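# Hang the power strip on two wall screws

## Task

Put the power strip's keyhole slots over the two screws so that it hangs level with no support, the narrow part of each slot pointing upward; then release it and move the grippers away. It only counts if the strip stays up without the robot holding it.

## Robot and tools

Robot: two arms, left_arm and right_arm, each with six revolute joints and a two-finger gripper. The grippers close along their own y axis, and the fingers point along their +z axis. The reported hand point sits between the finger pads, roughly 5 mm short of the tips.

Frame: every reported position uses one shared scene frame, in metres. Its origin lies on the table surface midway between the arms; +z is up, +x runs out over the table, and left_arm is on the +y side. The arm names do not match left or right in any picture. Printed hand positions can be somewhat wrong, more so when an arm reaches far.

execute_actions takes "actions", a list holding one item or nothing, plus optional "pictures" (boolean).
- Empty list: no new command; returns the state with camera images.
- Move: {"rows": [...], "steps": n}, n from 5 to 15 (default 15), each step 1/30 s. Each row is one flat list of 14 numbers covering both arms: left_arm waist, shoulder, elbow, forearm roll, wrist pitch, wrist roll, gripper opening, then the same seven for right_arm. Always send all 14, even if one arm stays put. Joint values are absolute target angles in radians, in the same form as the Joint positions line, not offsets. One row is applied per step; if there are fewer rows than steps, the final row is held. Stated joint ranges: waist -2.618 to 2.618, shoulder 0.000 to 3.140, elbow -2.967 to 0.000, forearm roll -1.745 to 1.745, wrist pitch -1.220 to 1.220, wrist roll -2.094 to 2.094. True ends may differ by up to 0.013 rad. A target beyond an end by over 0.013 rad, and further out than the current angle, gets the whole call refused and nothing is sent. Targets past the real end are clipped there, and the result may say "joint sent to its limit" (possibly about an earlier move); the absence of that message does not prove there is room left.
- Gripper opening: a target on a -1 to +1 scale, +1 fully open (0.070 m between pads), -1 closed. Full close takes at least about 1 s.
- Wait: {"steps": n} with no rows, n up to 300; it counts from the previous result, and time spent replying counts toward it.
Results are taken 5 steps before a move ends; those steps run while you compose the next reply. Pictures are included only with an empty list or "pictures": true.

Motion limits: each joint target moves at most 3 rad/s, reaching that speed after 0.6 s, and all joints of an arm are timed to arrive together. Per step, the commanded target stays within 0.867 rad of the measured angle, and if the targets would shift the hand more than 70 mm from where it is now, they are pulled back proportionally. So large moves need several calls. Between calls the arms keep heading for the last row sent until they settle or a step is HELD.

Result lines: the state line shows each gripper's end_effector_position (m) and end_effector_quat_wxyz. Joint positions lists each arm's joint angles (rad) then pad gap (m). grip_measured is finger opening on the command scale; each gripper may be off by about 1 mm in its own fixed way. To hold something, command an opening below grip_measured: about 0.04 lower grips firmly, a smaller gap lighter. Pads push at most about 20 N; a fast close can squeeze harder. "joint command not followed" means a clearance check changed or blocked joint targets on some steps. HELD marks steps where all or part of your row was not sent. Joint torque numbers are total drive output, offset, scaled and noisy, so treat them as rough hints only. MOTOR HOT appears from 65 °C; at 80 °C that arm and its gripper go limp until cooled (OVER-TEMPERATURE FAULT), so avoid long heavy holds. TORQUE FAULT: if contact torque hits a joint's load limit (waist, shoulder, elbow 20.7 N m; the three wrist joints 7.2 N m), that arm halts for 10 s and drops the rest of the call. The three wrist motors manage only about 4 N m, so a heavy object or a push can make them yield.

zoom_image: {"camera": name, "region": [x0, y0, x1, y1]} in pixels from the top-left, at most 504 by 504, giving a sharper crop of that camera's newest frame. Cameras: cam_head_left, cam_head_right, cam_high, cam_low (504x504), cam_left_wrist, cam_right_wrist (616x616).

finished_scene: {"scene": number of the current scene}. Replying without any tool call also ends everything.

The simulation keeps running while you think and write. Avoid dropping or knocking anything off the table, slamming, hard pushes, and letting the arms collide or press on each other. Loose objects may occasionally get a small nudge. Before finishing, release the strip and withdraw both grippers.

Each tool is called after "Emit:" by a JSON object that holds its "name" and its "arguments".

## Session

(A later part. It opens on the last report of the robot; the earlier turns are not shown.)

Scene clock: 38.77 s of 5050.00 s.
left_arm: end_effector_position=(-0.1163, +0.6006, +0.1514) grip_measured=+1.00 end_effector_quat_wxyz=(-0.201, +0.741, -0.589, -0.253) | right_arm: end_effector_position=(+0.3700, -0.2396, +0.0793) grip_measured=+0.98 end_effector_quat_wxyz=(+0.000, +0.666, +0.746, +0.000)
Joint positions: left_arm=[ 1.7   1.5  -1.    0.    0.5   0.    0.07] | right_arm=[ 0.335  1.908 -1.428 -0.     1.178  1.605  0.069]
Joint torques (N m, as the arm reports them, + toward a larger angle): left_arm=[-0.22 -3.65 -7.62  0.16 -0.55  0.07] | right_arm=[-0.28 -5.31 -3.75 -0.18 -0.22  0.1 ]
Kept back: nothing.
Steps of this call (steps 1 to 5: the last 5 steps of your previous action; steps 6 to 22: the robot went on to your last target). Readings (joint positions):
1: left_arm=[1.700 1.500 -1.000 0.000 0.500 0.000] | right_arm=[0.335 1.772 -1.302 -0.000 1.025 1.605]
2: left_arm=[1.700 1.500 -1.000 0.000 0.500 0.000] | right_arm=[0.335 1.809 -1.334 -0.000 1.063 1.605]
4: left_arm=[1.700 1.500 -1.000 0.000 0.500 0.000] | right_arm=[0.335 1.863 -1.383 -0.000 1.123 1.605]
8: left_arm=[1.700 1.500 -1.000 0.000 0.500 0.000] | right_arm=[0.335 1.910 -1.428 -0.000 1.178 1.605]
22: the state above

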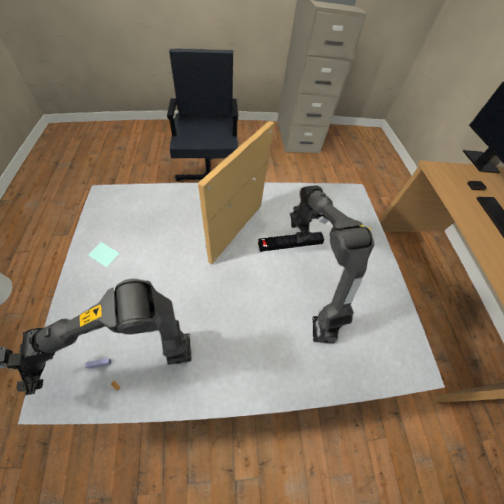

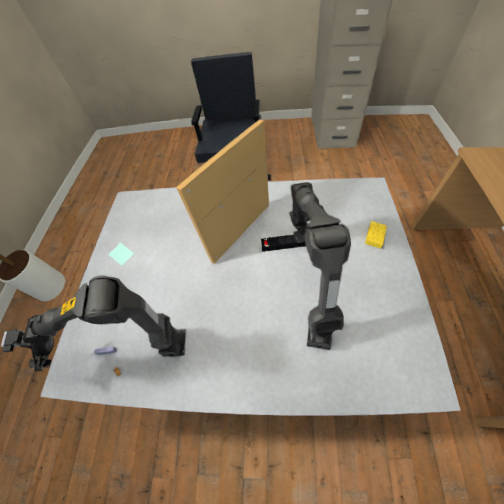

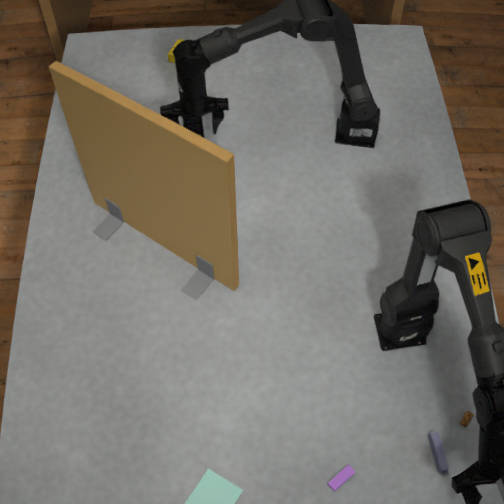

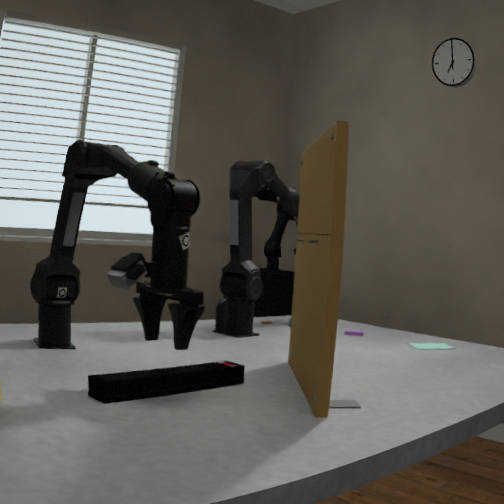

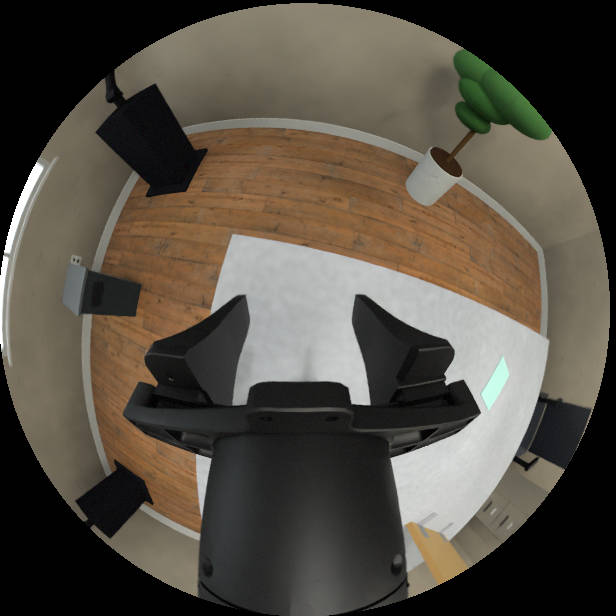

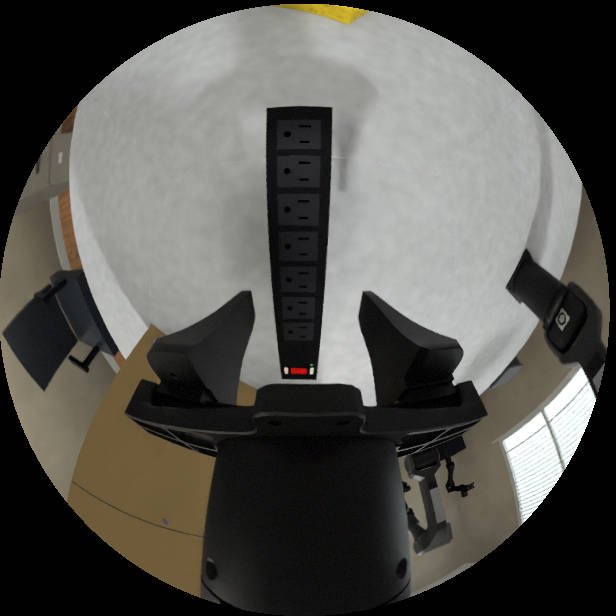

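Emit:
{"name": "execute_actions", "arguments": {"actions": [{"rows":[[1.7,1.5,-1.0,0,0.5,0,1,0.335,1.965,-1.39,0,1.083,1.605,1]],"steps":12}]}}

Emit:
{"name": "execute_actions", "arguments": {"actions": [{"rows":[[1.7,1.5,-1.0,0,0.5,0,1,0.335,2.014,-1.331,0,0.975,1.605,1]],"steps":15}]}}

Emit:
{"name": "execute_actions", "arguments": {"actions": [{"steps":10}], "pictures": true}}

Scene clock: 39.30 s of 5050.00 s.
left_arm: end_effector_position=(-0.1163, +0.6006, +0.1514) grip_measured=+1.00 end_effector_quat_wxyz=(-0.201, +0.741, -0.589, -0.253) | right_arm: end_effector_position=(+0.3758, -0.2387, +0.0499) grip_measured=+0.98 end_effector_quat_wxyz=(+0.000, +0.666, +0.746, +0.000)
Joint positions: left_arm=[ 1.7   1.5  -1.    0.    0.5   0.    0.07] | right_arm=[ 0.335  1.963 -1.391 -0.     1.086  1.605  0.069]
Joint torques (N m, as the arm reports them, + toward a larger angle): left_arm=[-0.26 -3.69 -7.66  0.15 -0.54  0.06] | right_arm=[-0.28 -6.62 -4.1  -0.14  0.3   0.09]
Steps of this call (steps 1 to 9: the robot went on to your last target; steps 10 to 16: the first 7 steps of this action). Readings (joint positions):
10: left_arm=[1.700 1.500 -1.000 0.000 0.500 0.000] | right_arm=[0.335 1.908 -1.428 -0.000 1.177 1.605]
11: left_arm=[1.700 1.500 -1.000 0.000 0.500 0.000] | right_arm=[0.335 1.910 -1.427 -0.000 1.171 1.605]
13: left_arm=[1.700 1.500 -1.000 0.000 0.500 0.000] | right_arm=[0.335 1.927 -1.415 -0.000 1.140 1.605]
16: the state above

Scene clock: 39.80 s of 5050.00 s.
left_arm: end_effector_position=(-0.1163, +0.6006, +0.1514) grip_measured=+1.00 end_effector_quat_wxyz=(-0.201, +0.741, -0.589, -0.253) | right_arm: end_effector_position=(+0.3753, -0.2388, +0.0160) grip_measured=+0.98 end_effector_quat_wxyz=(-0.001, +0.666, +0.746, -0.001)
Joint positions: left_arm=[ 1.7   1.5  -1.    0.    0.5   0.    0.07] | right_arm=[ 0.335  2.016 -1.329 -0.     0.973  1.605  0.069]
Joint torques (N m, as the arm reports them, + toward a larger angle): left_arm=[-0.23 -3.6  -7.59  0.15 -0.54  0.07] | right_arm=[-0.25 -5.29 -3.58 -0.09  0.29  0.09]
Steps of this call (steps 1 to 5: the last 5 steps of your previous action; steps 6 to 15: the first 10 steps of this action). Readings (joint positions):
6: left_arm=[1.700 1.500 -1.000 0.000 0.500 0.000] | right_arm=[0.335 1.966 -1.388 -0.000 1.082 1.605]
7: left_arm=[1.700 1.500 -1.000 0.000 0.500 0.000] | right_arm=[0.335 1.967 -1.387 -0.000 1.078 1.605]
9: left_arm=[1.700 1.500 -1.000 0.000 0.500 0.000] | right_arm=[0.335 1.979 -1.372 -0.000 1.046 1.605]
13: left_arm=[1.700 1.500 -1.000 0.000 0.500 0.000] | right_arm=[0.335 2.015 -1.331 -0.000 0.976 1.605]
15: the state above

Scene clock: 40.13 s of 5050.00 s.
left_arm: end_effector_position=(-0.1163, +0.6006, +0.1514) grip_measured=+1.00 end_effector_quat_wxyz=(-0.201, +0.741, -0.589, -0.253) | right_arm: end_effector_position=(+0.3755, -0.2387, +0.0169) grip_measured=+0.98 end_effector_quat_wxyz=(-0.000, +0.666, +0.746, -0.000)
Joint positions: left_arm=[ 1.7   1.5  -1.    0.    0.5   0.    0.07] | right_arm=[ 0.335  2.014 -1.33  -0.     0.975  1.605  0.069]
Joint torques (N m, as the arm reports them, + toward a larger angle): left_arm=[-0.27 -3.62 -7.58  0.15 -0.54  0.07] | right_arm=[-0.27 -5.67 -4.44 -0.06  0.25  0.09]
Kept back: nothing.
Steps of this call (steps 1 to 5: the last 5 steps of your previous action; steps 6 to 10: the robot went on to your last target). Readings (joint positions):
1: left_arm=[1.700 1.500 -1.000 0.000 0.500 0.000] | right_arm=[0.335 2.016 -1.329 -0.000 0.974 1.605]
2: left_arm=[1.700 1.500 -1.000 0.000 0.500 0.000] | right_arm=[0.335 2.016 -1.329 -0.000 0.974 1.605]
4: left_arm=[1.700 1.500 -1.000 0.000 0.500 0.000] | right_arm=[0.335 2.015 -1.329 -0.000 0.974 1.605]
8: left_arm=[1.700 1.500 -1.000 0.000 0.500 0.000] | right_arm=[0.335 2.014 -1.330 -0.000 0.975 1.605]
10: the state above

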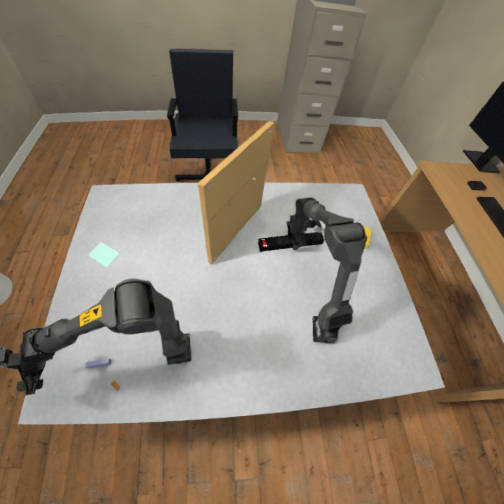

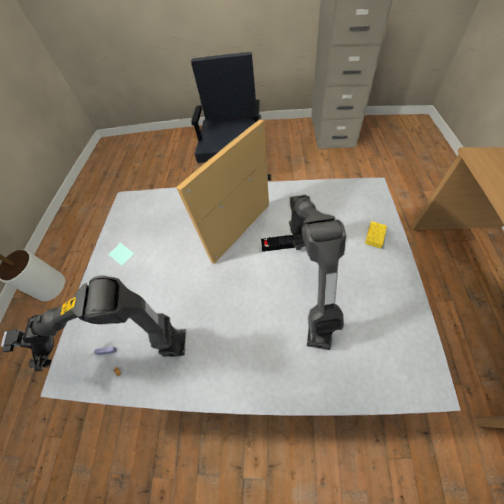

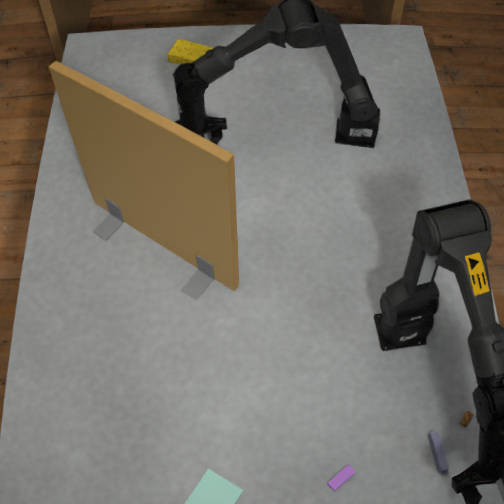

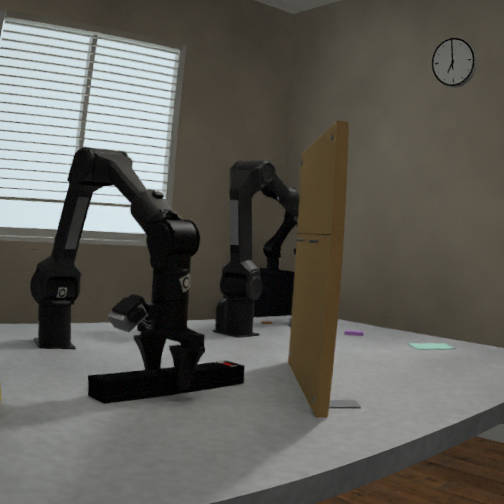

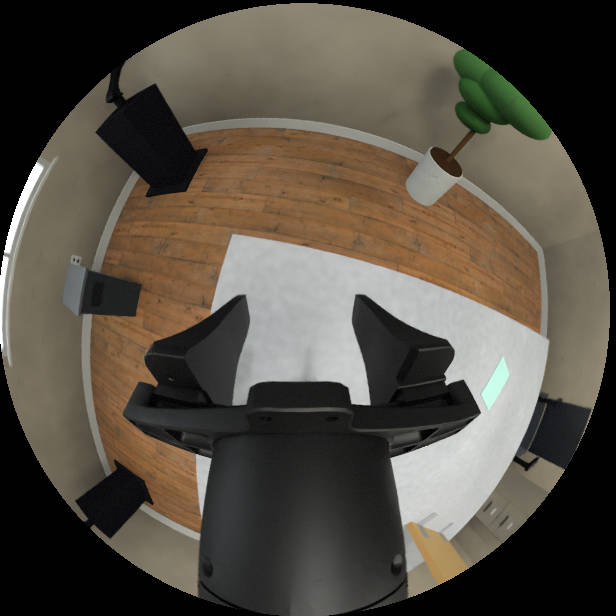

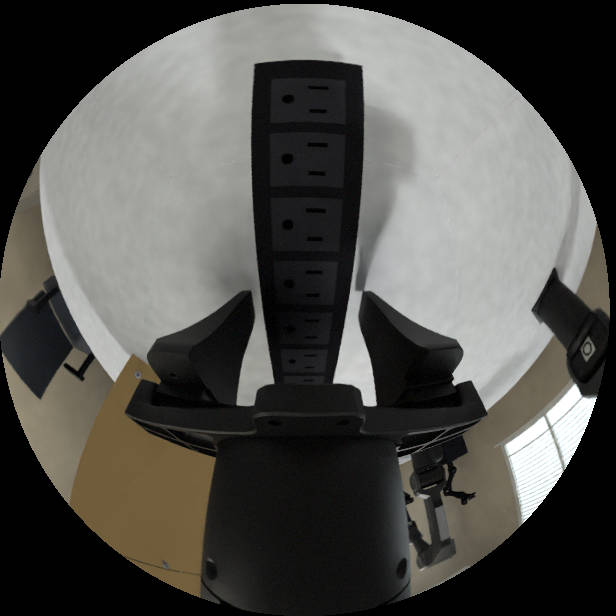

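Emit:
{"name": "zoom_image", "arguments": {"camera": "cam_low", "region": [80, 320, 260, 420]}}

Emit:
{"name": "execute_actions", "arguments": {"actions": [{"rows":[[1.7,1.5,-1.0,0,0.5,0,1,0.335,2.014,-1.331,0,0.975,1.605,0.5]],"steps":15}]}}

Emit:
{"name": "execute_actions", "arguments": {"actions": [{"rows":[[1.7,1.5,-1.0,0,0.5,0,1,0.335,2.014,-1.331,0,0.975,1.605,0.45],[1.7,1.5,-1.0,0,0.5,0,1,0.335,2.014,-1.331,0,0.975,1.605,0.42],[1.7,1.5,-1.0,0,0.5,0,1,0.335,2.014,-1.331,0,0.975,1.605,0.39],[1.7,1.5,-1.0,0,0.5,0,1,0.335,2.014,-1.331,0,0.975,1.605,0.36],[1.7,1.5,-1.0,0,0.5,0,1,0.335,2.014,-1.331,0,0.975,1.605,0.33]],"steps":15}]}}

Region (80, 320, 260, 420) of cam_low's 504x504 image, scaled by 2.800, with more detail than that image has.

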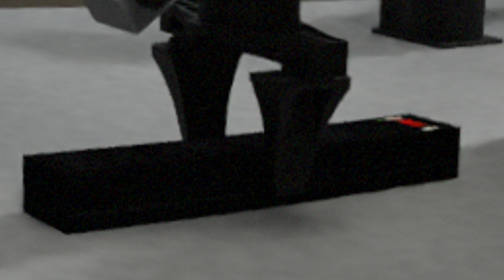

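Scene clock: 40.77 s of 5050.00 s.
left_arm: end_effector_position=(-0.1163, +0.6006, +0.1514) grip_measured=+1.00 end_effector_quat_wxyz=(-0.201, +0.741, -0.589, -0.253) | right_arm: end_effector_position=(+0.3758, -0.2387, +0.0172) grip_measured=+0.50 end_effector_quat_wxyz=(+0.000, +0.666, +0.746, -0.000)
Joint positions: left_arm=[ 1.7   1.5  -1.    0.    0.5   0.    0.07] | right_arm=[ 0.335  2.014 -1.331 -0.     0.975  1.605  0.053]
Joint torques (N m, as the arm reports them, + toward a larger angle): left_arm=[-0.24 -3.63 -7.62  0.16 -0.55  0.06] | right_arm=[-0.25 -5.57 -4.52 -0.01  0.24  0.07]
Steps of this call (steps 1 to 9: the robot went on to your last target; steps 10 to 19: the first 10 steps of this action). Readings (joint positions):
10: left_arm=[1.700 1.500 -1.000 0.000 0.500 0.000] | right_arm=[0.335 2.014 -1.331 -0.000 0.975 1.605]
11: left_arm=[1.700 1.500 -1.000 0.000 0.500 0.000] | right_arm=[0.335 2.014 -1.331 -0.000 0.975 1.605]
13: left_arm=[1.700 1.500 -1.000 0.000 0.500 0.000] | right_arm=[0.335 2.014 -1.331 -0.000 0.975 1.605]
17: left_arm=[1.700 1.500 -1.000 0.000 0.500 0.000] | right_arm=[0.335 2.014 -1.331 -0.000 0.975 1.605]
19: the state above

Scene clock: 41.27 s of 5050.00 s.
left_arm: end_effector_position=(-0.1163, +0.6006, +0.1514) grip_measured=+1.00 end_effector_quat_wxyz=(-0.201, +0.741, -0.589, -0.253) | right_arm: end_effector_position=(+0.3759, -0.2387, +0.0173) grip_measured=+0.33 end_effector_quat_wxyz=(+0.000, +0.666, +0.746, +0.000)
Joint positions: left_arm=[ 1.7   1.5  -1.    0.    0.5   0.    0.07] | right_arm=[ 0.335  2.014 -1.331 -0.     0.975  1.605  0.047]
Joint torques (N m, as the arm reports them, + toward a larger angle): left_arm=[-0.22 -3.69 -7.66  0.15 -0.54  0.07] | right_arm=[-0.27 -5.5  -4.37  0.04  0.22  0.06]
Steps of this call (steps 1 to 5: the last 5 steps of your previous action; steps 6 to 15: the first 10 steps of this action). Readings (joint positions):
6: left_arm=[1.700 1.500 -1.000 0.000 0.500 0.000] | right_arm=[0.335 2.014 -1.331 -0.000 0.975 1.605]
7: left_arm=[1.700 1.500 -1.000 0.000 0.500 0.000] | right_arm=[0.335 2.014 -1.331 -0.000 0.975 1.605]
9: left_arm=[1.700 1.500 -1.000 0.000 0.500 0.000] | right_arm=[0.335 2.014 -1.331 -0.000 0.975 1.605]
13: left_arm=[1.700 1.500 -1.000 0.000 0.500 0.000] | right_arm=[0.335 2.014 -1.331 -0.000 0.975 1.605]
15: the state above

Emit:
{"name": "execute_actions", "arguments": {"actions": [{"rows":[[1.7,1.5,-1.0,0,0.5,0,1,0.335,2.014,-1.331,0,0.975,1.605,0.3],[1.7,1.5,-1.0,0,0.5,0,1,0.335,2.014,-1.331,0,0.975,1.605,0.27],[1.7,1.5,-1.0,0,0.5,0,1,0.335,2.014,-1.331,0,0.975,1.605,0.24],[1.7,1.5,-1.0,0,0.5,0,1,0.335,2.014,-1.331,0,0.975,1.605,0.21]],"steps":13}]}}

Scene clock: 41.70 s of 5050.00 s.
left_arm: end_effector_position=(-0.1163, +0.6006, +0.1514) grip_measured=+1.00 end_effector_quat_wxyz=(-0.201, +0.741, -0.589, -0.253) | right_arm: end_effector_position=(+0.3759, -0.2387, +0.0173) grip_measured=+0.27 end_effector_quat_wxyz=(+0.000, +0.666, +0.746, +0.000)
Joint positions: left_arm=[ 1.7   1.5  -1.    0.    0.5   0.    0.07] | right_arm=[ 0.335  2.014 -1.331 -0.     0.975  1.605  0.045]
Joint torques (N m, as the arm reports them, + toward a larger angle): left_arm=[-0.25 -3.65 -7.62  0.14 -0.54  0.06] | right_arm=[-0.3  -5.47 -4.04  0.07  0.17  0.05]
Steps of this call (steps 1 to 5: the last 5 steps of your previous action; steps 6 to 13: the first 8 steps of this action). Readings (joint positions):
6: left_arm=[1.700 1.500 -1.000 0.000 0.500 0.000] | right_arm=[0.335 2.014 -1.331 -0.000 0.975 1.605]
7: left_arm=[1.700 1.500 -1.000 0.000 0.500 0.000] | right_arm=[0.335 2.014 -1.331 -0.000 0.975 1.605]
9: left_arm=[1.700 1.500 -1.000 0.000 0.500 0.000] | right_arm=[0.335 2.014 -1.331 -0.000 0.975 1.605]
13: the state above

Emit:
{"name": "execute_actions", "arguments": {"actions": [{"rows":[[1.7,1.5,-1.0,0,0.5,0,1,0.335,1.7,-1.2,0,1.0,1.605,0.22]],"steps":15}]}}

Emit:
{"name": "execute_actions", "arguments": {"actions": [{"rows":[[1.7,1.5,-1.0,0,0.5,0,1,0.3,1.218,-0.399,0,-0.732,1.57,0.22]],"steps":15}]}}

Emit:
{"name": "execute_actions", "arguments": {"actions": [{"steps":30}]}}

Emit:
{"name": "execute_actions", "arguments": {"actions": [{"rows":[[1.7,1.5,-1.0,0,0.5,0,1,0.85,1.218,-0.399,0,-0.732,-1.57,0.22]],"steps":15}]}}

Emit:
{"name": "execute_actions", "arguments": {"actions": [{"steps":50}], "pictures": true}}

Scene clock: 42.53 s of 5050.00 s.
left_arm: end_effector_position=(-0.1163, +0.6006, +0.1514) grip_measured=+1.00 end_effector_quat_wxyz=(-0.201, +0.741, -0.589, -0.253) | right_arm: end_effector_position=(+0.3567, -0.2415, +0.0819) grip_measured=+0.27 end_effector_quat_wxyz=(+0.039, +0.665, +0.745, +0.047)
Joint positions: left_arm=[ 1.7   1.5  -1.    0.    0.5   0.    0.07] | right_arm=[ 0.335  1.772 -1.232 -0.     0.995  1.605  0.045]
Joint torques (N m, as the arm reports them, + toward a larger angle): left_arm=[-0.21 -3.62 -7.61  0.14 -0.55  0.06] | right_arm=[-0.34 -3.19 -3.84  0.13 -0.04  0.01]
Steps of this call (steps 1 to 5: the last 5 steps of your previous action; steps 6 to 15: the robot went on to your last target; steps 16 to 25: the first 10 steps of this action). Readings (joint positions):
16: left_arm=[1.700 1.500 -1.000 0.000 0.500 0.000] | right_arm=[0.335 2.013 -1.331 -0.000 0.975 1.605]
17: left_arm=[1.700 1.500 -1.000 0.000 0.500 0.000] | right_arm=[0.335 2.009 -1.328 -0.000 0.975 1.605]
19: left_arm=[1.700 1.500 -1.000 0.000 0.500 0.000] | right_arm=[0.335 1.980 -1.315 -0.000 0.977 1.605]
23: left_arm=[1.700 1.500 -1.000 0.000 0.500 0.000] | right_arm=[0.335 1.848 -1.261 -0.000 0.988 1.605]
25: the state above

Scene clock: 43.03 s of 5050.00 s.
left_arm: end_effector_position=(-0.1163, +0.6006, +0.1514) grip_measured=+1.00 end_effector_quat_wxyz=(-0.201, +0.741, -0.589, -0.253) | right_arm: end_effector_position=(+0.3369, -0.2477, +0.0935) grip_measured=+0.27 end_effector_quat_wxyz=(+0.106, +0.657, +0.736, +0.125)
Joint positions: left_arm=[ 1.7   1.5  -1.    0.    0.5   0.    0.07] | right_arm=[ 0.326  1.556 -0.962 -0.     0.735  1.595  0.045]
Joint torques (N m, as the arm reports them, + toward a larger angle): left_arm=[-0.2  -3.67 -7.63  0.15 -0.56  0.07] | right_arm=[-1.52 -4.75 -3.73  0.17 -1.   -0.1 ]
Steps of this call (steps 1 to 5: the last 5 steps of your previous action; steps 6 to 15: the first 10 steps of this action). Readings (joint positions):
6: left_arm=[1.700 1.500 -1.000 0.000 0.500 0.000] | right_arm=[0.335 1.697 -1.199 -0.000 1.000 1.605]
7: left_arm=[1.700 1.500 -1.000 0.000 0.500 0.000] | right_arm=[0.335 1.696 -1.193 -0.000 0.995 1.605]
9: left_arm=[1.700 1.500 -1.000 0.000 0.500 0.000] | right_arm=[0.335 1.680 -1.165 -0.000 0.963 1.604]
13: left_arm=[1.700 1.500 -1.000 0.000 0.500 0.000] | right_arm=[0.330 1.608 -1.048 -0.000 0.833 1.599]
15: the state above

Scene clock: 44.03 s of 5050.00 s.
left_arm: end_effector_position=(-0.1163, +0.6006, +0.1514) grip_measured=+1.00 end_effector_quat_wxyz=(-0.201, +0.741, -0.589, -0.253) | right_arm: end_effector_position=(+0.3635, -0.2533, +0.2501) grip_measured=+0.27 end_effector_quat_wxyz=(+0.471, +0.471, +0.527, +0.527)
Joint positions: left_arm=[ 1.7   1.5  -1.    0.    0.5   0.    0.07] | right_arm=[ 0.3    1.218 -0.399 -0.    -0.732  1.57   0.045]
Joint torques (N m, as the arm reports them, + toward a larger angle): left_arm=[-0.22 -3.64 -7.61  0.15 -0.56  0.06] | right_arm=[-1.48 -2.81 -4.9   0.26 -1.46 -0.14]
Kept back: nothing.
Steps of this call (steps 1 to 5: the last 5 steps of your previous action; steps 6 to 30: the robot went on to your last target). Readings (joint positions):
1: left_arm=[1.700 1.500 -1.000 0.000 0.500 0.000] | right_arm=[0.323 1.527 -0.914 -0.000 0.678 1.593]
2: left_arm=[1.700 1.500 -1.000 0.000 0.500 0.000] | right_arm=[0.321 1.495 -0.862 -0.000 0.615 1.590]
4: left_arm=[1.700 1.500 -1.000 0.000 0.500 0.000] | right_arm=[0.316 1.433 -0.757 -0.000 0.475 1.586]
8: left_arm=[1.700 1.500 -1.000 0.000 0.500 0.000] | right_arm=[0.310 1.349 -0.614 -0.000 0.165 1.580]
30: the state above

Scene clock: 44.37 s of 5050.00 s.
left_arm: end_effector_position=(-0.1163, +0.6006, +0.1514) grip_measured=+1.00 end_effector_quat_wxyz=(-0.201, +0.741, -0.589, -0.253) | right_arm: end_effector_position=(+0.3524, -0.1965, +0.2501) grip_measured=+0.27 end_effector_quat_wxyz=(+0.498, +0.349, +0.615, +0.502)
Joint positions: left_arm=[ 1.7   1.5  -1.    0.    0.5   0.    0.07] | right_arm=[ 0.461  1.218 -0.399  0.001 -0.732  1.304  0.045]
Joint torques (N m, as the arm reports them, + toward a larger angle): left_arm=[-0.3  -3.68 -7.64  0.15 -0.56  0.06] | right_arm=[-0.28 -2.64 -4.87 -0.11 -1.45 -0.49]
Steps of this call (steps 1 to 10: the first 10 steps of this action). Readings (joint positions):
1: left_arm=[1.700 1.500 -1.000 0.000 0.500 0.000] | right_arm=[0.300 1.218 -0.399 -0.000 -0.732 1.569]
2: left_arm=[1.700 1.500 -1.000 0.000 0.500 0.000] | right_arm=[0.303 1.218 -0.399 0.001 -0.732 1.563]
4: left_arm=[1.700 1.500 -1.000 0.000 0.500 0.000] | right_arm=[0.322 1.218 -0.399 0.001 -0.732 1.532]
8: left_arm=[1.700 1.500 -1.000 0.000 0.500 0.000] | right_arm=[0.403 1.218 -0.399 0.001 -0.732 1.402]
10: the state above

Scene clock: 46.03 s of 5050.00 s.
left_arm: end_effector_position=(-0.1163, +0.6006, +0.1514) grip_measured=+1.00 end_effector_quat_wxyz=(-0.201, +0.741, -0.589, -0.253) | right_arm: end_effector_position=(+0.2893, -0.0714, +0.2501) grip_measured=+0.27 end_effector_quat_wxyz=(+0.636, -0.635, +0.311, -0.310)
Joint positions: left_arm=[ 1.7   1.5  -1.    0.    0.5   0.    0.07] | right_arm=[ 0.85   1.218 -0.399  0.    -0.732 -1.569  0.045]
Joint torques (N m, as the arm reports them, + toward a larger angle): left_arm=[-0.23 -3.7  -7.57  0.15 -0.55  0.07] | right_arm=[-0.28 -2.17 -4.94 -0.16 -1.73 -0.01]
Kept back: nothing.
Steps of this call (steps 1 to 5: the last 5 steps of your previous action; steps 6 to 50: the robot went on to your last target). Readings (joint positions):
1: left_arm=[1.700 1.500 -1.000 0.000 0.500 0.000] | right_arm=[0.491 1.218 -0.399 0.001 -0.732 1.247]
2: left_arm=[1.700 1.500 -1.000 0.000 0.500 0.000] | right_arm=[0.519 1.218 -0.399 0.001 -0.732 1.184]
4: left_arm=[1.700 1.500 -1.000 0.000 0.500 0.000] | right_arm=[0.572 1.218 -0.399 0.001 -0.732 1.046]
8: left_arm=[1.700 1.500 -1.000 0.000 0.500 0.000] | right_arm=[0.666 1.218 -0.399 0.001 -0.732 0.730]
50: the state above

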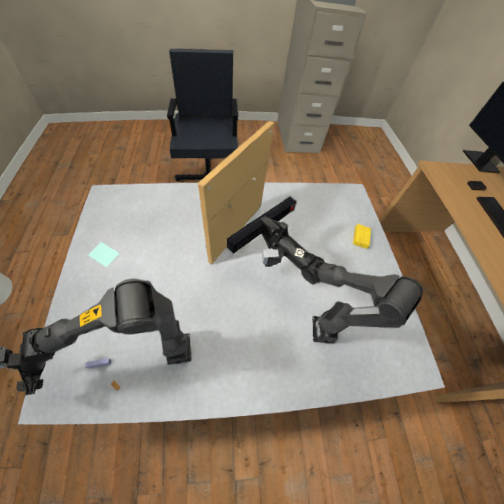

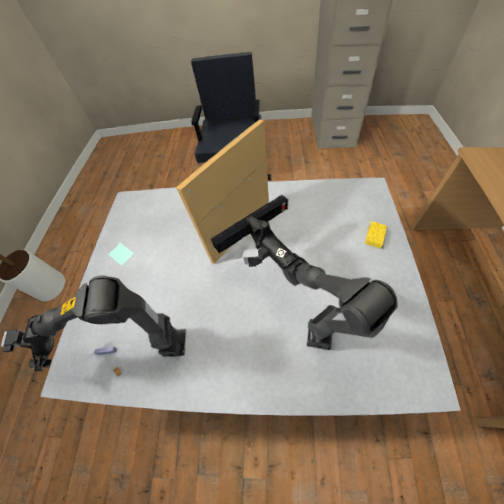

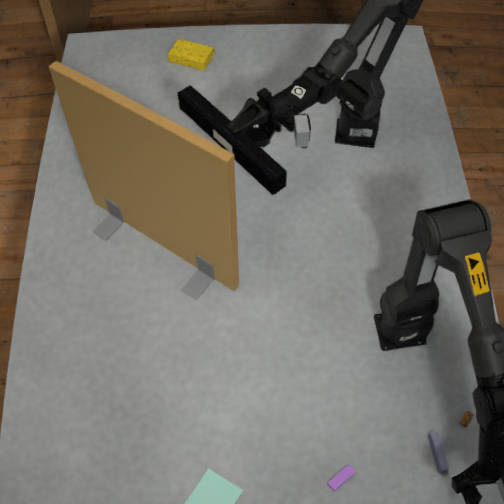

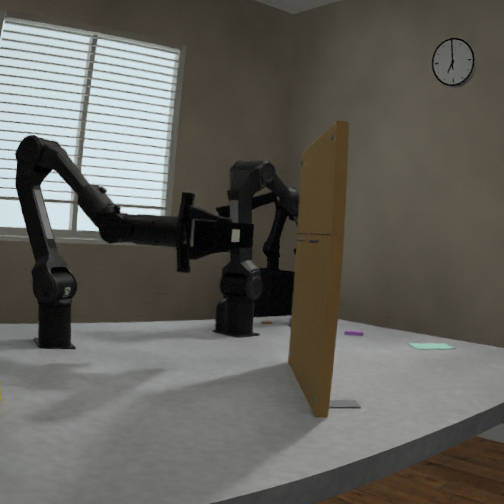

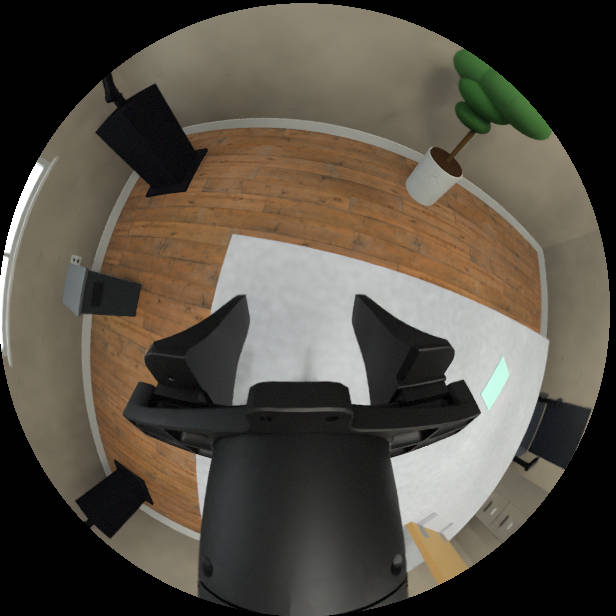

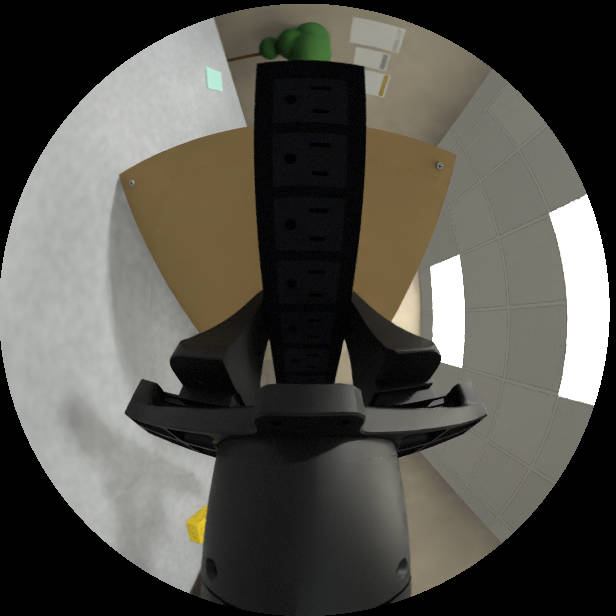

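Emit:
{"name": "zoom_image", "arguments": {"camera": "cam_head_right", "region": [180, 150, 306, 276]}}

Emit:
{"name": "zoom_image", "arguments": {"camera": "cam_head_left", "region": [190, 150, 316, 276]}}

Region (180, 150, 306, 276) of cam_head_right's 504x504 image, scaled by 4.000, with more detail than that image has.

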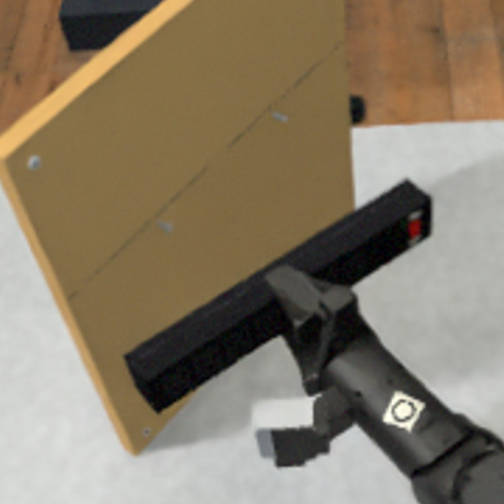

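Region (190, 150, 316, 276) of cam_head_left's 504x504 image, scaled by 4.000, with more detail than that image has.

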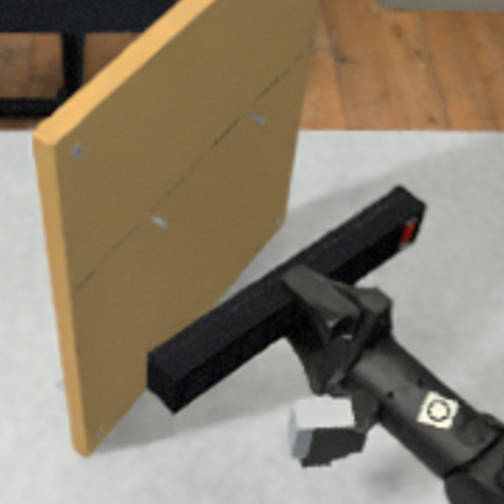

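Emit:
{"name": "execute_actions", "arguments": {"actions": [{"rows":[[1.7,1.5,-1.0,0,0.5,0,1,0.394,1.774,-0.804,-0.804,-1.052,-1.096,0.22]],"steps":15}]}}

Emit:
{"name": "execute_actions", "arguments": {"actions": [{"steps":30}], "pictures": true}}

Scene clock: 47.77 s of 5050.00 s.
left_arm: end_effector_position=(-0.1163, +0.6006, +0.1514) grip_measured=+1.00 end_effector_quat_wxyz=(-0.201, +0.741, -0.589, -0.253) | right_arm: end_effector_position=(+0.3323, -0.0592, +0.2549) grip_measured=+0.27 end_effector_quat_wxyz=(+0.650, -0.635, +0.280, -0.310)
Joint positions: left_arm=[ 1.7   1.5  -1.    0.    0.5   0.    0.07] | right_arm=[ 0.701  1.401 -0.532 -0.266 -0.839 -1.414  0.045]
Joint torques (N m, as the arm reports them, + toward a larger angle): left_arm=[-0.23 -3.66 -7.59  0.15 -0.55  0.07] | right_arm=[-2.57 -1.87 -6.8  -0.17 -1.75  0.26]
Steps of this call (steps 1 to 15: the robot went on to your last target; steps 16 to 42: nothing new was sent; steps 43 to 52: the first 10 steps of this action). Readings (joint positions):
43: left_arm=[1.700 1.500 -1.000 0.000 0.500 0.000] | right_arm=[0.850 1.219 -0.399 -0.001 -0.732 -1.570]
44: left_arm=[1.700 1.500 -1.000 0.000 0.500 0.000] | right_arm=[0.847 1.223 -0.400 -0.007 -0.735 -1.567]
46: left_arm=[1.700 1.500 -1.000 0.000 0.500 0.000] | right_arm=[0.830 1.244 -0.414 -0.039 -0.747 -1.548]
50: left_arm=[1.700 1.500 -1.000 0.000 0.500 0.000] | right_arm=[0.756 1.334 -0.482 -0.168 -0.799 -1.471]
52: the state above

Scene clock: 48.77 s of 5050.00 s.
left_arm: end_effector_position=(-0.1163, +0.6006, +0.1514) grip_measured=+1.00 end_effector_quat_wxyz=(-0.201, +0.741, -0.589, -0.253) | right_arm: end_effector_position=(+0.4104, -0.0671, +0.2119) grip_measured=+0.27 end_effector_quat_wxyz=(+0.665, -0.666, +0.239, -0.239)
Joint positions: left_arm=[ 1.7   1.5  -1.    0.    0.5   0.    0.07] | right_arm=[ 0.394  1.774 -0.804 -0.804 -1.052 -1.096  0.045]
Joint torques (N m, as the arm reports them, + toward a larger angle): left_arm=[-0.24 -3.7  -7.55  0.14 -0.56  0.07] | right_arm=[-0.29 -5.71 -5.32  1.42 -1.53 -0.07]
Kept back: nothing.
Steps of this call (steps 1 to 5: the last 5 steps of your previous action; steps 6 to 30: the robot went on to your last target). Readings (joint positions):
1: left_arm=[1.700 1.500 -1.000 0.000 0.500 0.000] | right_arm=[0.668 1.441 -0.561 -0.323 -0.861 -1.380]
2: left_arm=[1.700 1.500 -1.000 0.000 0.500 0.000] | right_arm=[0.633 1.484 -0.592 -0.386 -0.886 -1.343]
4: left_arm=[1.700 1.500 -1.000 0.000 0.500 0.000] | right_arm=[0.561 1.571 -0.656 -0.511 -0.936 -1.269]
8: left_arm=[1.700 1.500 -1.000 0.000 0.500 0.000] | right_arm=[0.455 1.700 -0.749 -0.696 -1.008 -1.161]
30: the state above
All arms were judged still, so your last target was given up. Only a new action makes them travel on or press farther. Fingers that are still opening or closing keep moving.

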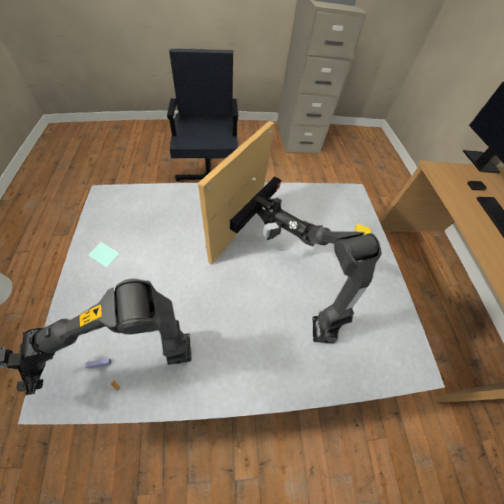

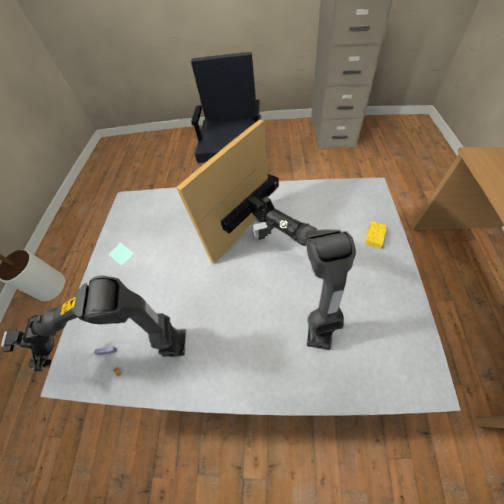

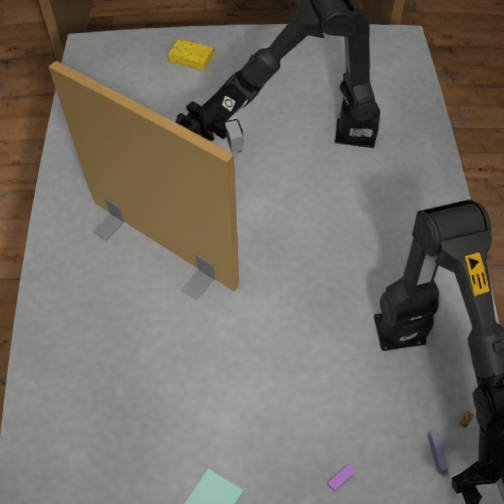

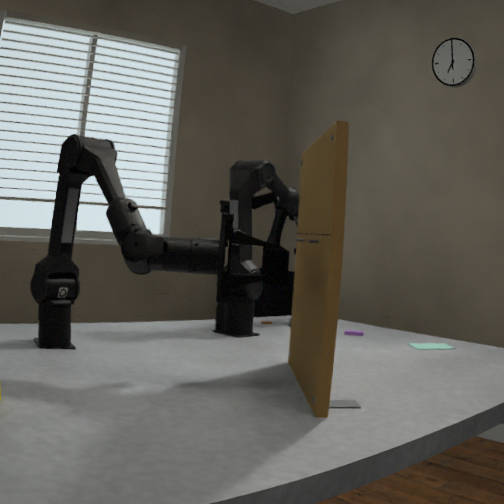

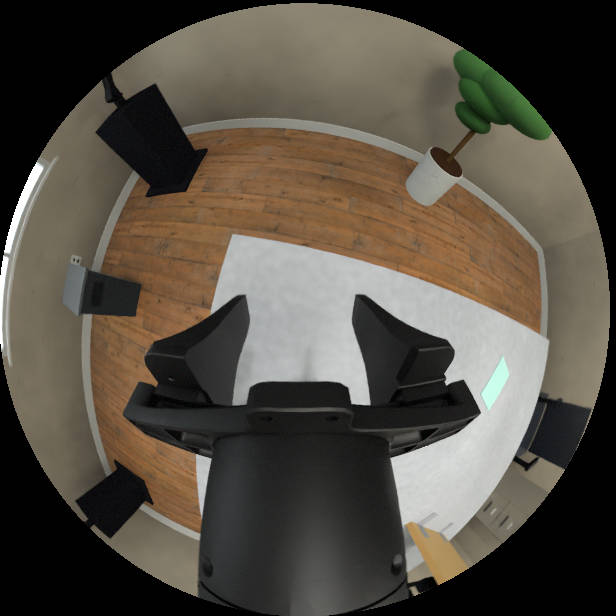

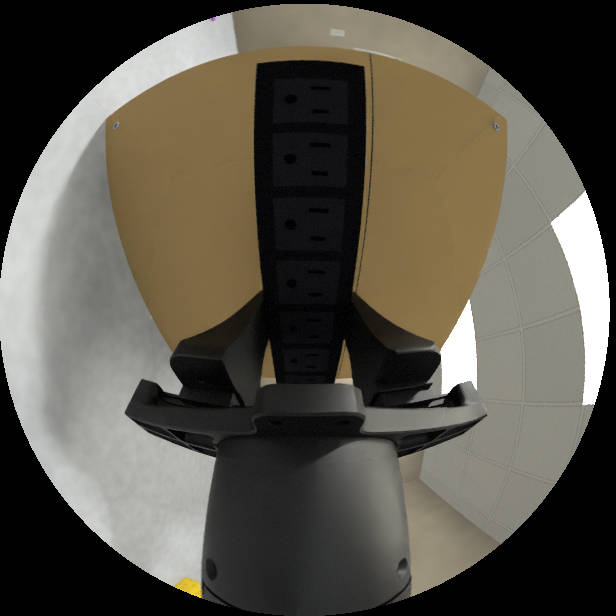

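Emit:
{"name": "zoom_image", "arguments": {"camera": "cam_head_right", "region": [190, 150, 290, 250]}}

Emit:
{"name": "zoom_image", "arguments": {"camera": "cam_low", "region": [210, 190, 350, 290]}}

Region (190, 150, 290, 250) of cam_head_right's 504x504 image, scaled by 5.040, with more detail than that image has.

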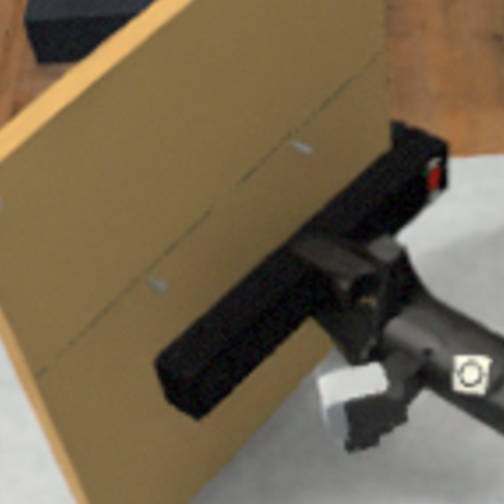

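Region (210, 190, 350, 290) of cam_low's 504x504 image, scaled by 3.600, with more detail than that image has; it fills the top 360 rows of this view, and the rest is white.

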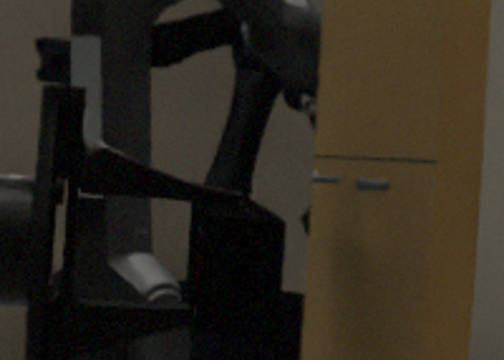

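Emit:
{"name": "execute_actions", "arguments": {"actions": [{"rows":[[1.7,1.5,-1.0,0,0.5,0,1,0.41,1.794,-0.828,-0.79,-1.041,-1.099,0.22],[1.7,1.5,-1.0,0,0.5,0,1,0.41,1.794,-0.828,-0.79,-1.041,-1.099,0.22],[1.7,1.5,-1.0,0,0.5,0,1,0.41,1.794,-0.828,-0.79,-1.041,-1.099,0.22],[1.7,1.5,-1.0,0,0.5,0,1,0.426,1.812,-0.853,-0.776,-1.029,-1.102,0.22],[1.7,1.5,-1.0,0,0.5,0,1,0.426,1.812,-0.853,-0.776,-1.029,-1.102,0.22],[1.7,1.5,-1.0,0,0.5,0,1,0.426,1.812,-0.853,-0.776,-1.029,-1.102,0.22],[1.7,1.5,-1.0,0,0.5,0,1,0.442,1.83,-0.878,-0.762,-1.017,-1.106,0.22],[1.7,1.5,-1.0,0,0.5,0,1,0.442,1.83,-0.878,-0.762,-1.017,-1.106,0.22],[1.7,1.5,-1.0,0,0.5,0,1,0.442,1.83,-0.878,-0.762,-1.017,-1.106,0.22],[1.7,1.5,-1.0,0,0.5,0,1,0.4575,1.8467,-0.9023,-0.7488,-1.0054,-1.109,0.22]],"steps":15}]}}

Emit:
{"name": "execute_actions", "arguments": {"actions": [{"steps":15}], "pictures": true}}

Emit:
{"name": "zoom_image", "arguments": {"camera": "cam_head_right", "region": [200, 160, 280, 240]}}

Emit:
{"name": "zoom_image", "arguments": {"camera": "cam_head_left", "region": [205, 160, 285, 240]}}

Emit:
{"name": "zoom_image", "arguments": {"camera": "cam_low", "region": [250, 210, 350, 290]}}

Scene clock: 50.20 s of 5050.00 s.
left_arm: end_effector_position=(-0.1163, +0.6006, +0.1514) grip_measured=+1.00 end_effector_quat_wxyz=(-0.201, +0.741, -0.589, -0.253) | right_arm: end_effector_position=(+0.4255, -0.0489, +0.2093) grip_measured=+0.27 end_effector_quat_wxyz=(+0.665, -0.666, +0.239, -0.239)
Joint positions: left_arm=[ 1.7   1.5  -1.    0.    0.5   0.    0.07] | right_arm=[ 0.445  1.832 -0.882 -0.76  -1.015 -1.107  0.045]
Joint torques (N m, as the arm reports them, + toward a larger angle): left_arm=[-0.19 -3.64 -7.65  0.14 -0.56  0.06] | right_arm=[ 0.4  -3.96 -7.15  1.71 -1.13 -0.13]
Steps of this call (steps 1 to 33: nothing new was sent; steps 34 to 43: the first 10 steps of this action). Readings (joint positions):
34: left_arm=[1.700 1.500 -1.000 0.000 0.500 0.000] | right_arm=[0.395 1.774 -0.805 -0.803 -1.052 -1.096]
35: left_arm=[1.700 1.500 -1.000 0.000 0.500 0.000] | right_arm=[0.399 1.778 -0.810 -0.800 -1.050 -1.097]
37: left_arm=[1.700 1.500 -1.000 0.000 0.500 0.000] | right_arm=[0.412 1.794 -0.830 -0.788 -1.040 -1.099]
41: left_arm=[1.700 1.500 -1.000 0.000 0.500 0.000] | right_arm=[0.434 1.820 -0.866 -0.769 -1.023 -1.104]
43: the state above

Scene clock: 50.70 s of 5050.00 s.
left_arm: end_effector_position=(-0.1163, +0.6006, +0.1514) grip_measured=+1.00 end_effector_quat_wxyz=(-0.201, +0.741, -0.589, -0.253) | right_arm: end_effector_position=(+0.4295, -0.0439, +0.2090) grip_measured=+0.27 end_effector_quat_wxyz=(+0.666, -0.666, +0.239, -0.239)
Joint positions: left_arm=[ 1.7   1.5  -1.    0.    0.5   0.    0.07] | right_arm=[ 0.458  1.847 -0.903 -0.748 -1.005 -1.109  0.045]
Joint torques (N m, as the arm reports them, + toward a larger angle): left_arm=[-0.26 -3.6  -7.56  0.14 -0.56  0.06] | right_arm=[-1.48 -6.34 -4.35  0.87 -1.68  0.06]
Kept back: nothing.
Steps of this call (steps 1 to 5: the last 5 steps of your previous action; steps 6 to 15: the robot went on to your last target). Readings (joint positions):
1: left_arm=[1.700 1.500 -1.000 0.000 0.500 0.000] | right_arm=[0.451 1.839 -0.891 -0.755 -1.011 -1.108]
2: left_arm=[1.700 1.500 -1.000 0.000 0.500 0.000] | right_arm=[0.457 1.846 -0.901 -0.749 -1.006 -1.109]
4: left_arm=[1.700 1.500 -1.000 0.000 0.500 0.000] | right_arm=[0.459 1.848 -0.904 -0.748 -1.004 -1.109]
8: left_arm=[1.700 1.500 -1.000 0.000 0.500 0.000] | right_arm=[0.459 1.848 -0.904 -0.748 -1.004 -1.109]
15: the state above

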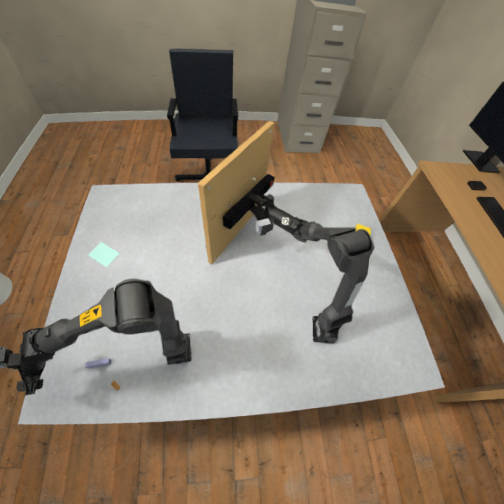

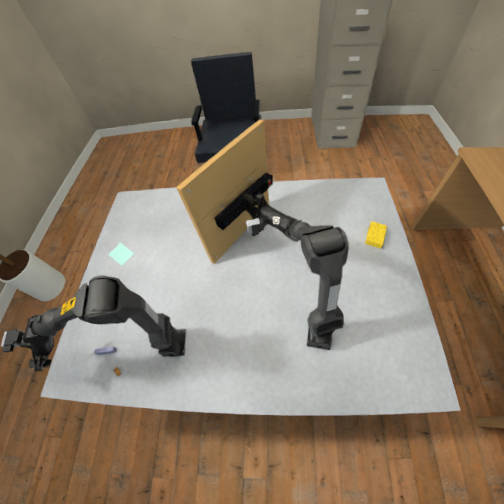

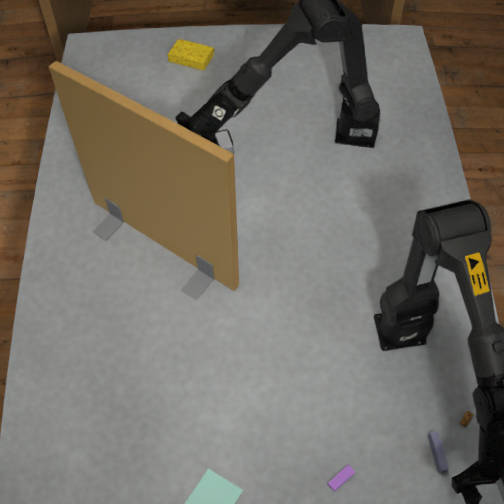

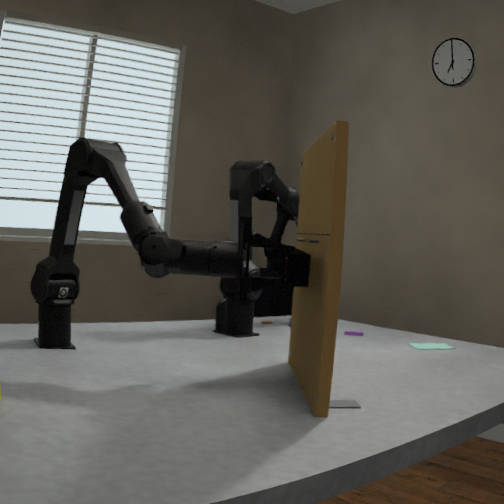

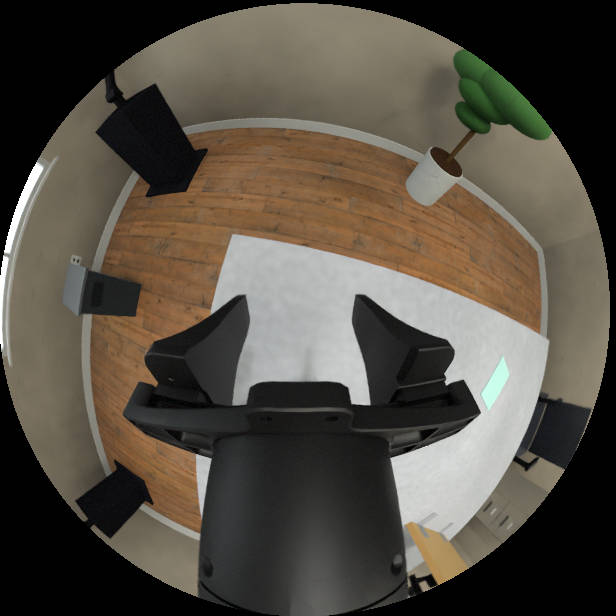

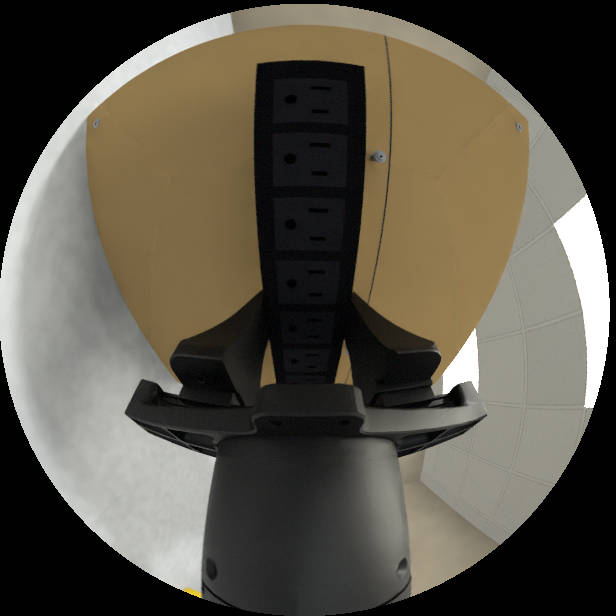

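Region (200, 160, 280, 240) of cam_head_right's 504x504 image, scaled by 6.300, with more detail than that image has.

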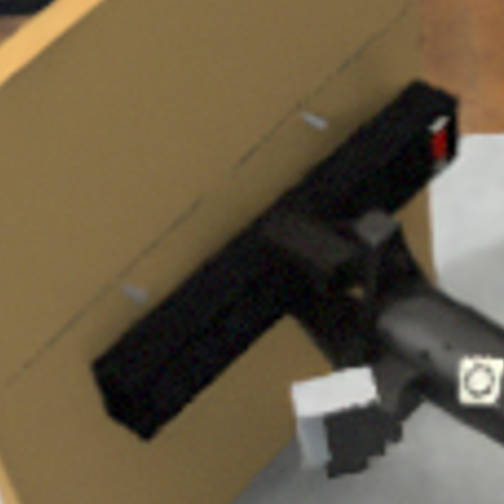

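Region (205, 160, 285, 240) of cam_head_left's 504x504 image, scaled by 6.300, with more detail than that image has.

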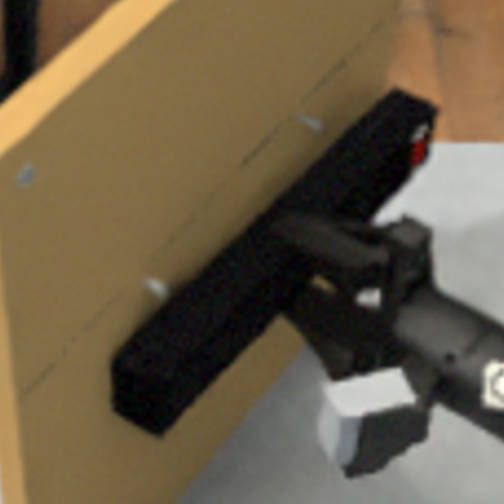

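Region (250, 210, 350, 290) of cam_low's 504x504 image, scaled by 5.040, with more detail than that image has; it fills the top 403 rows of this view, and the rest is white.

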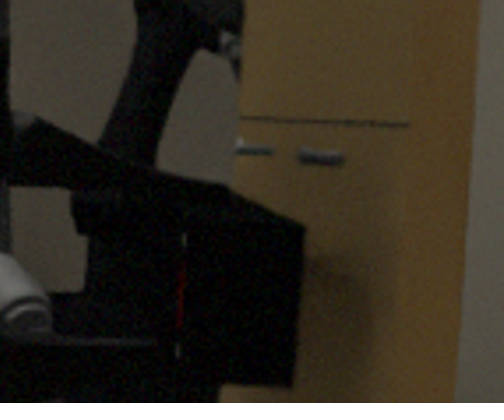

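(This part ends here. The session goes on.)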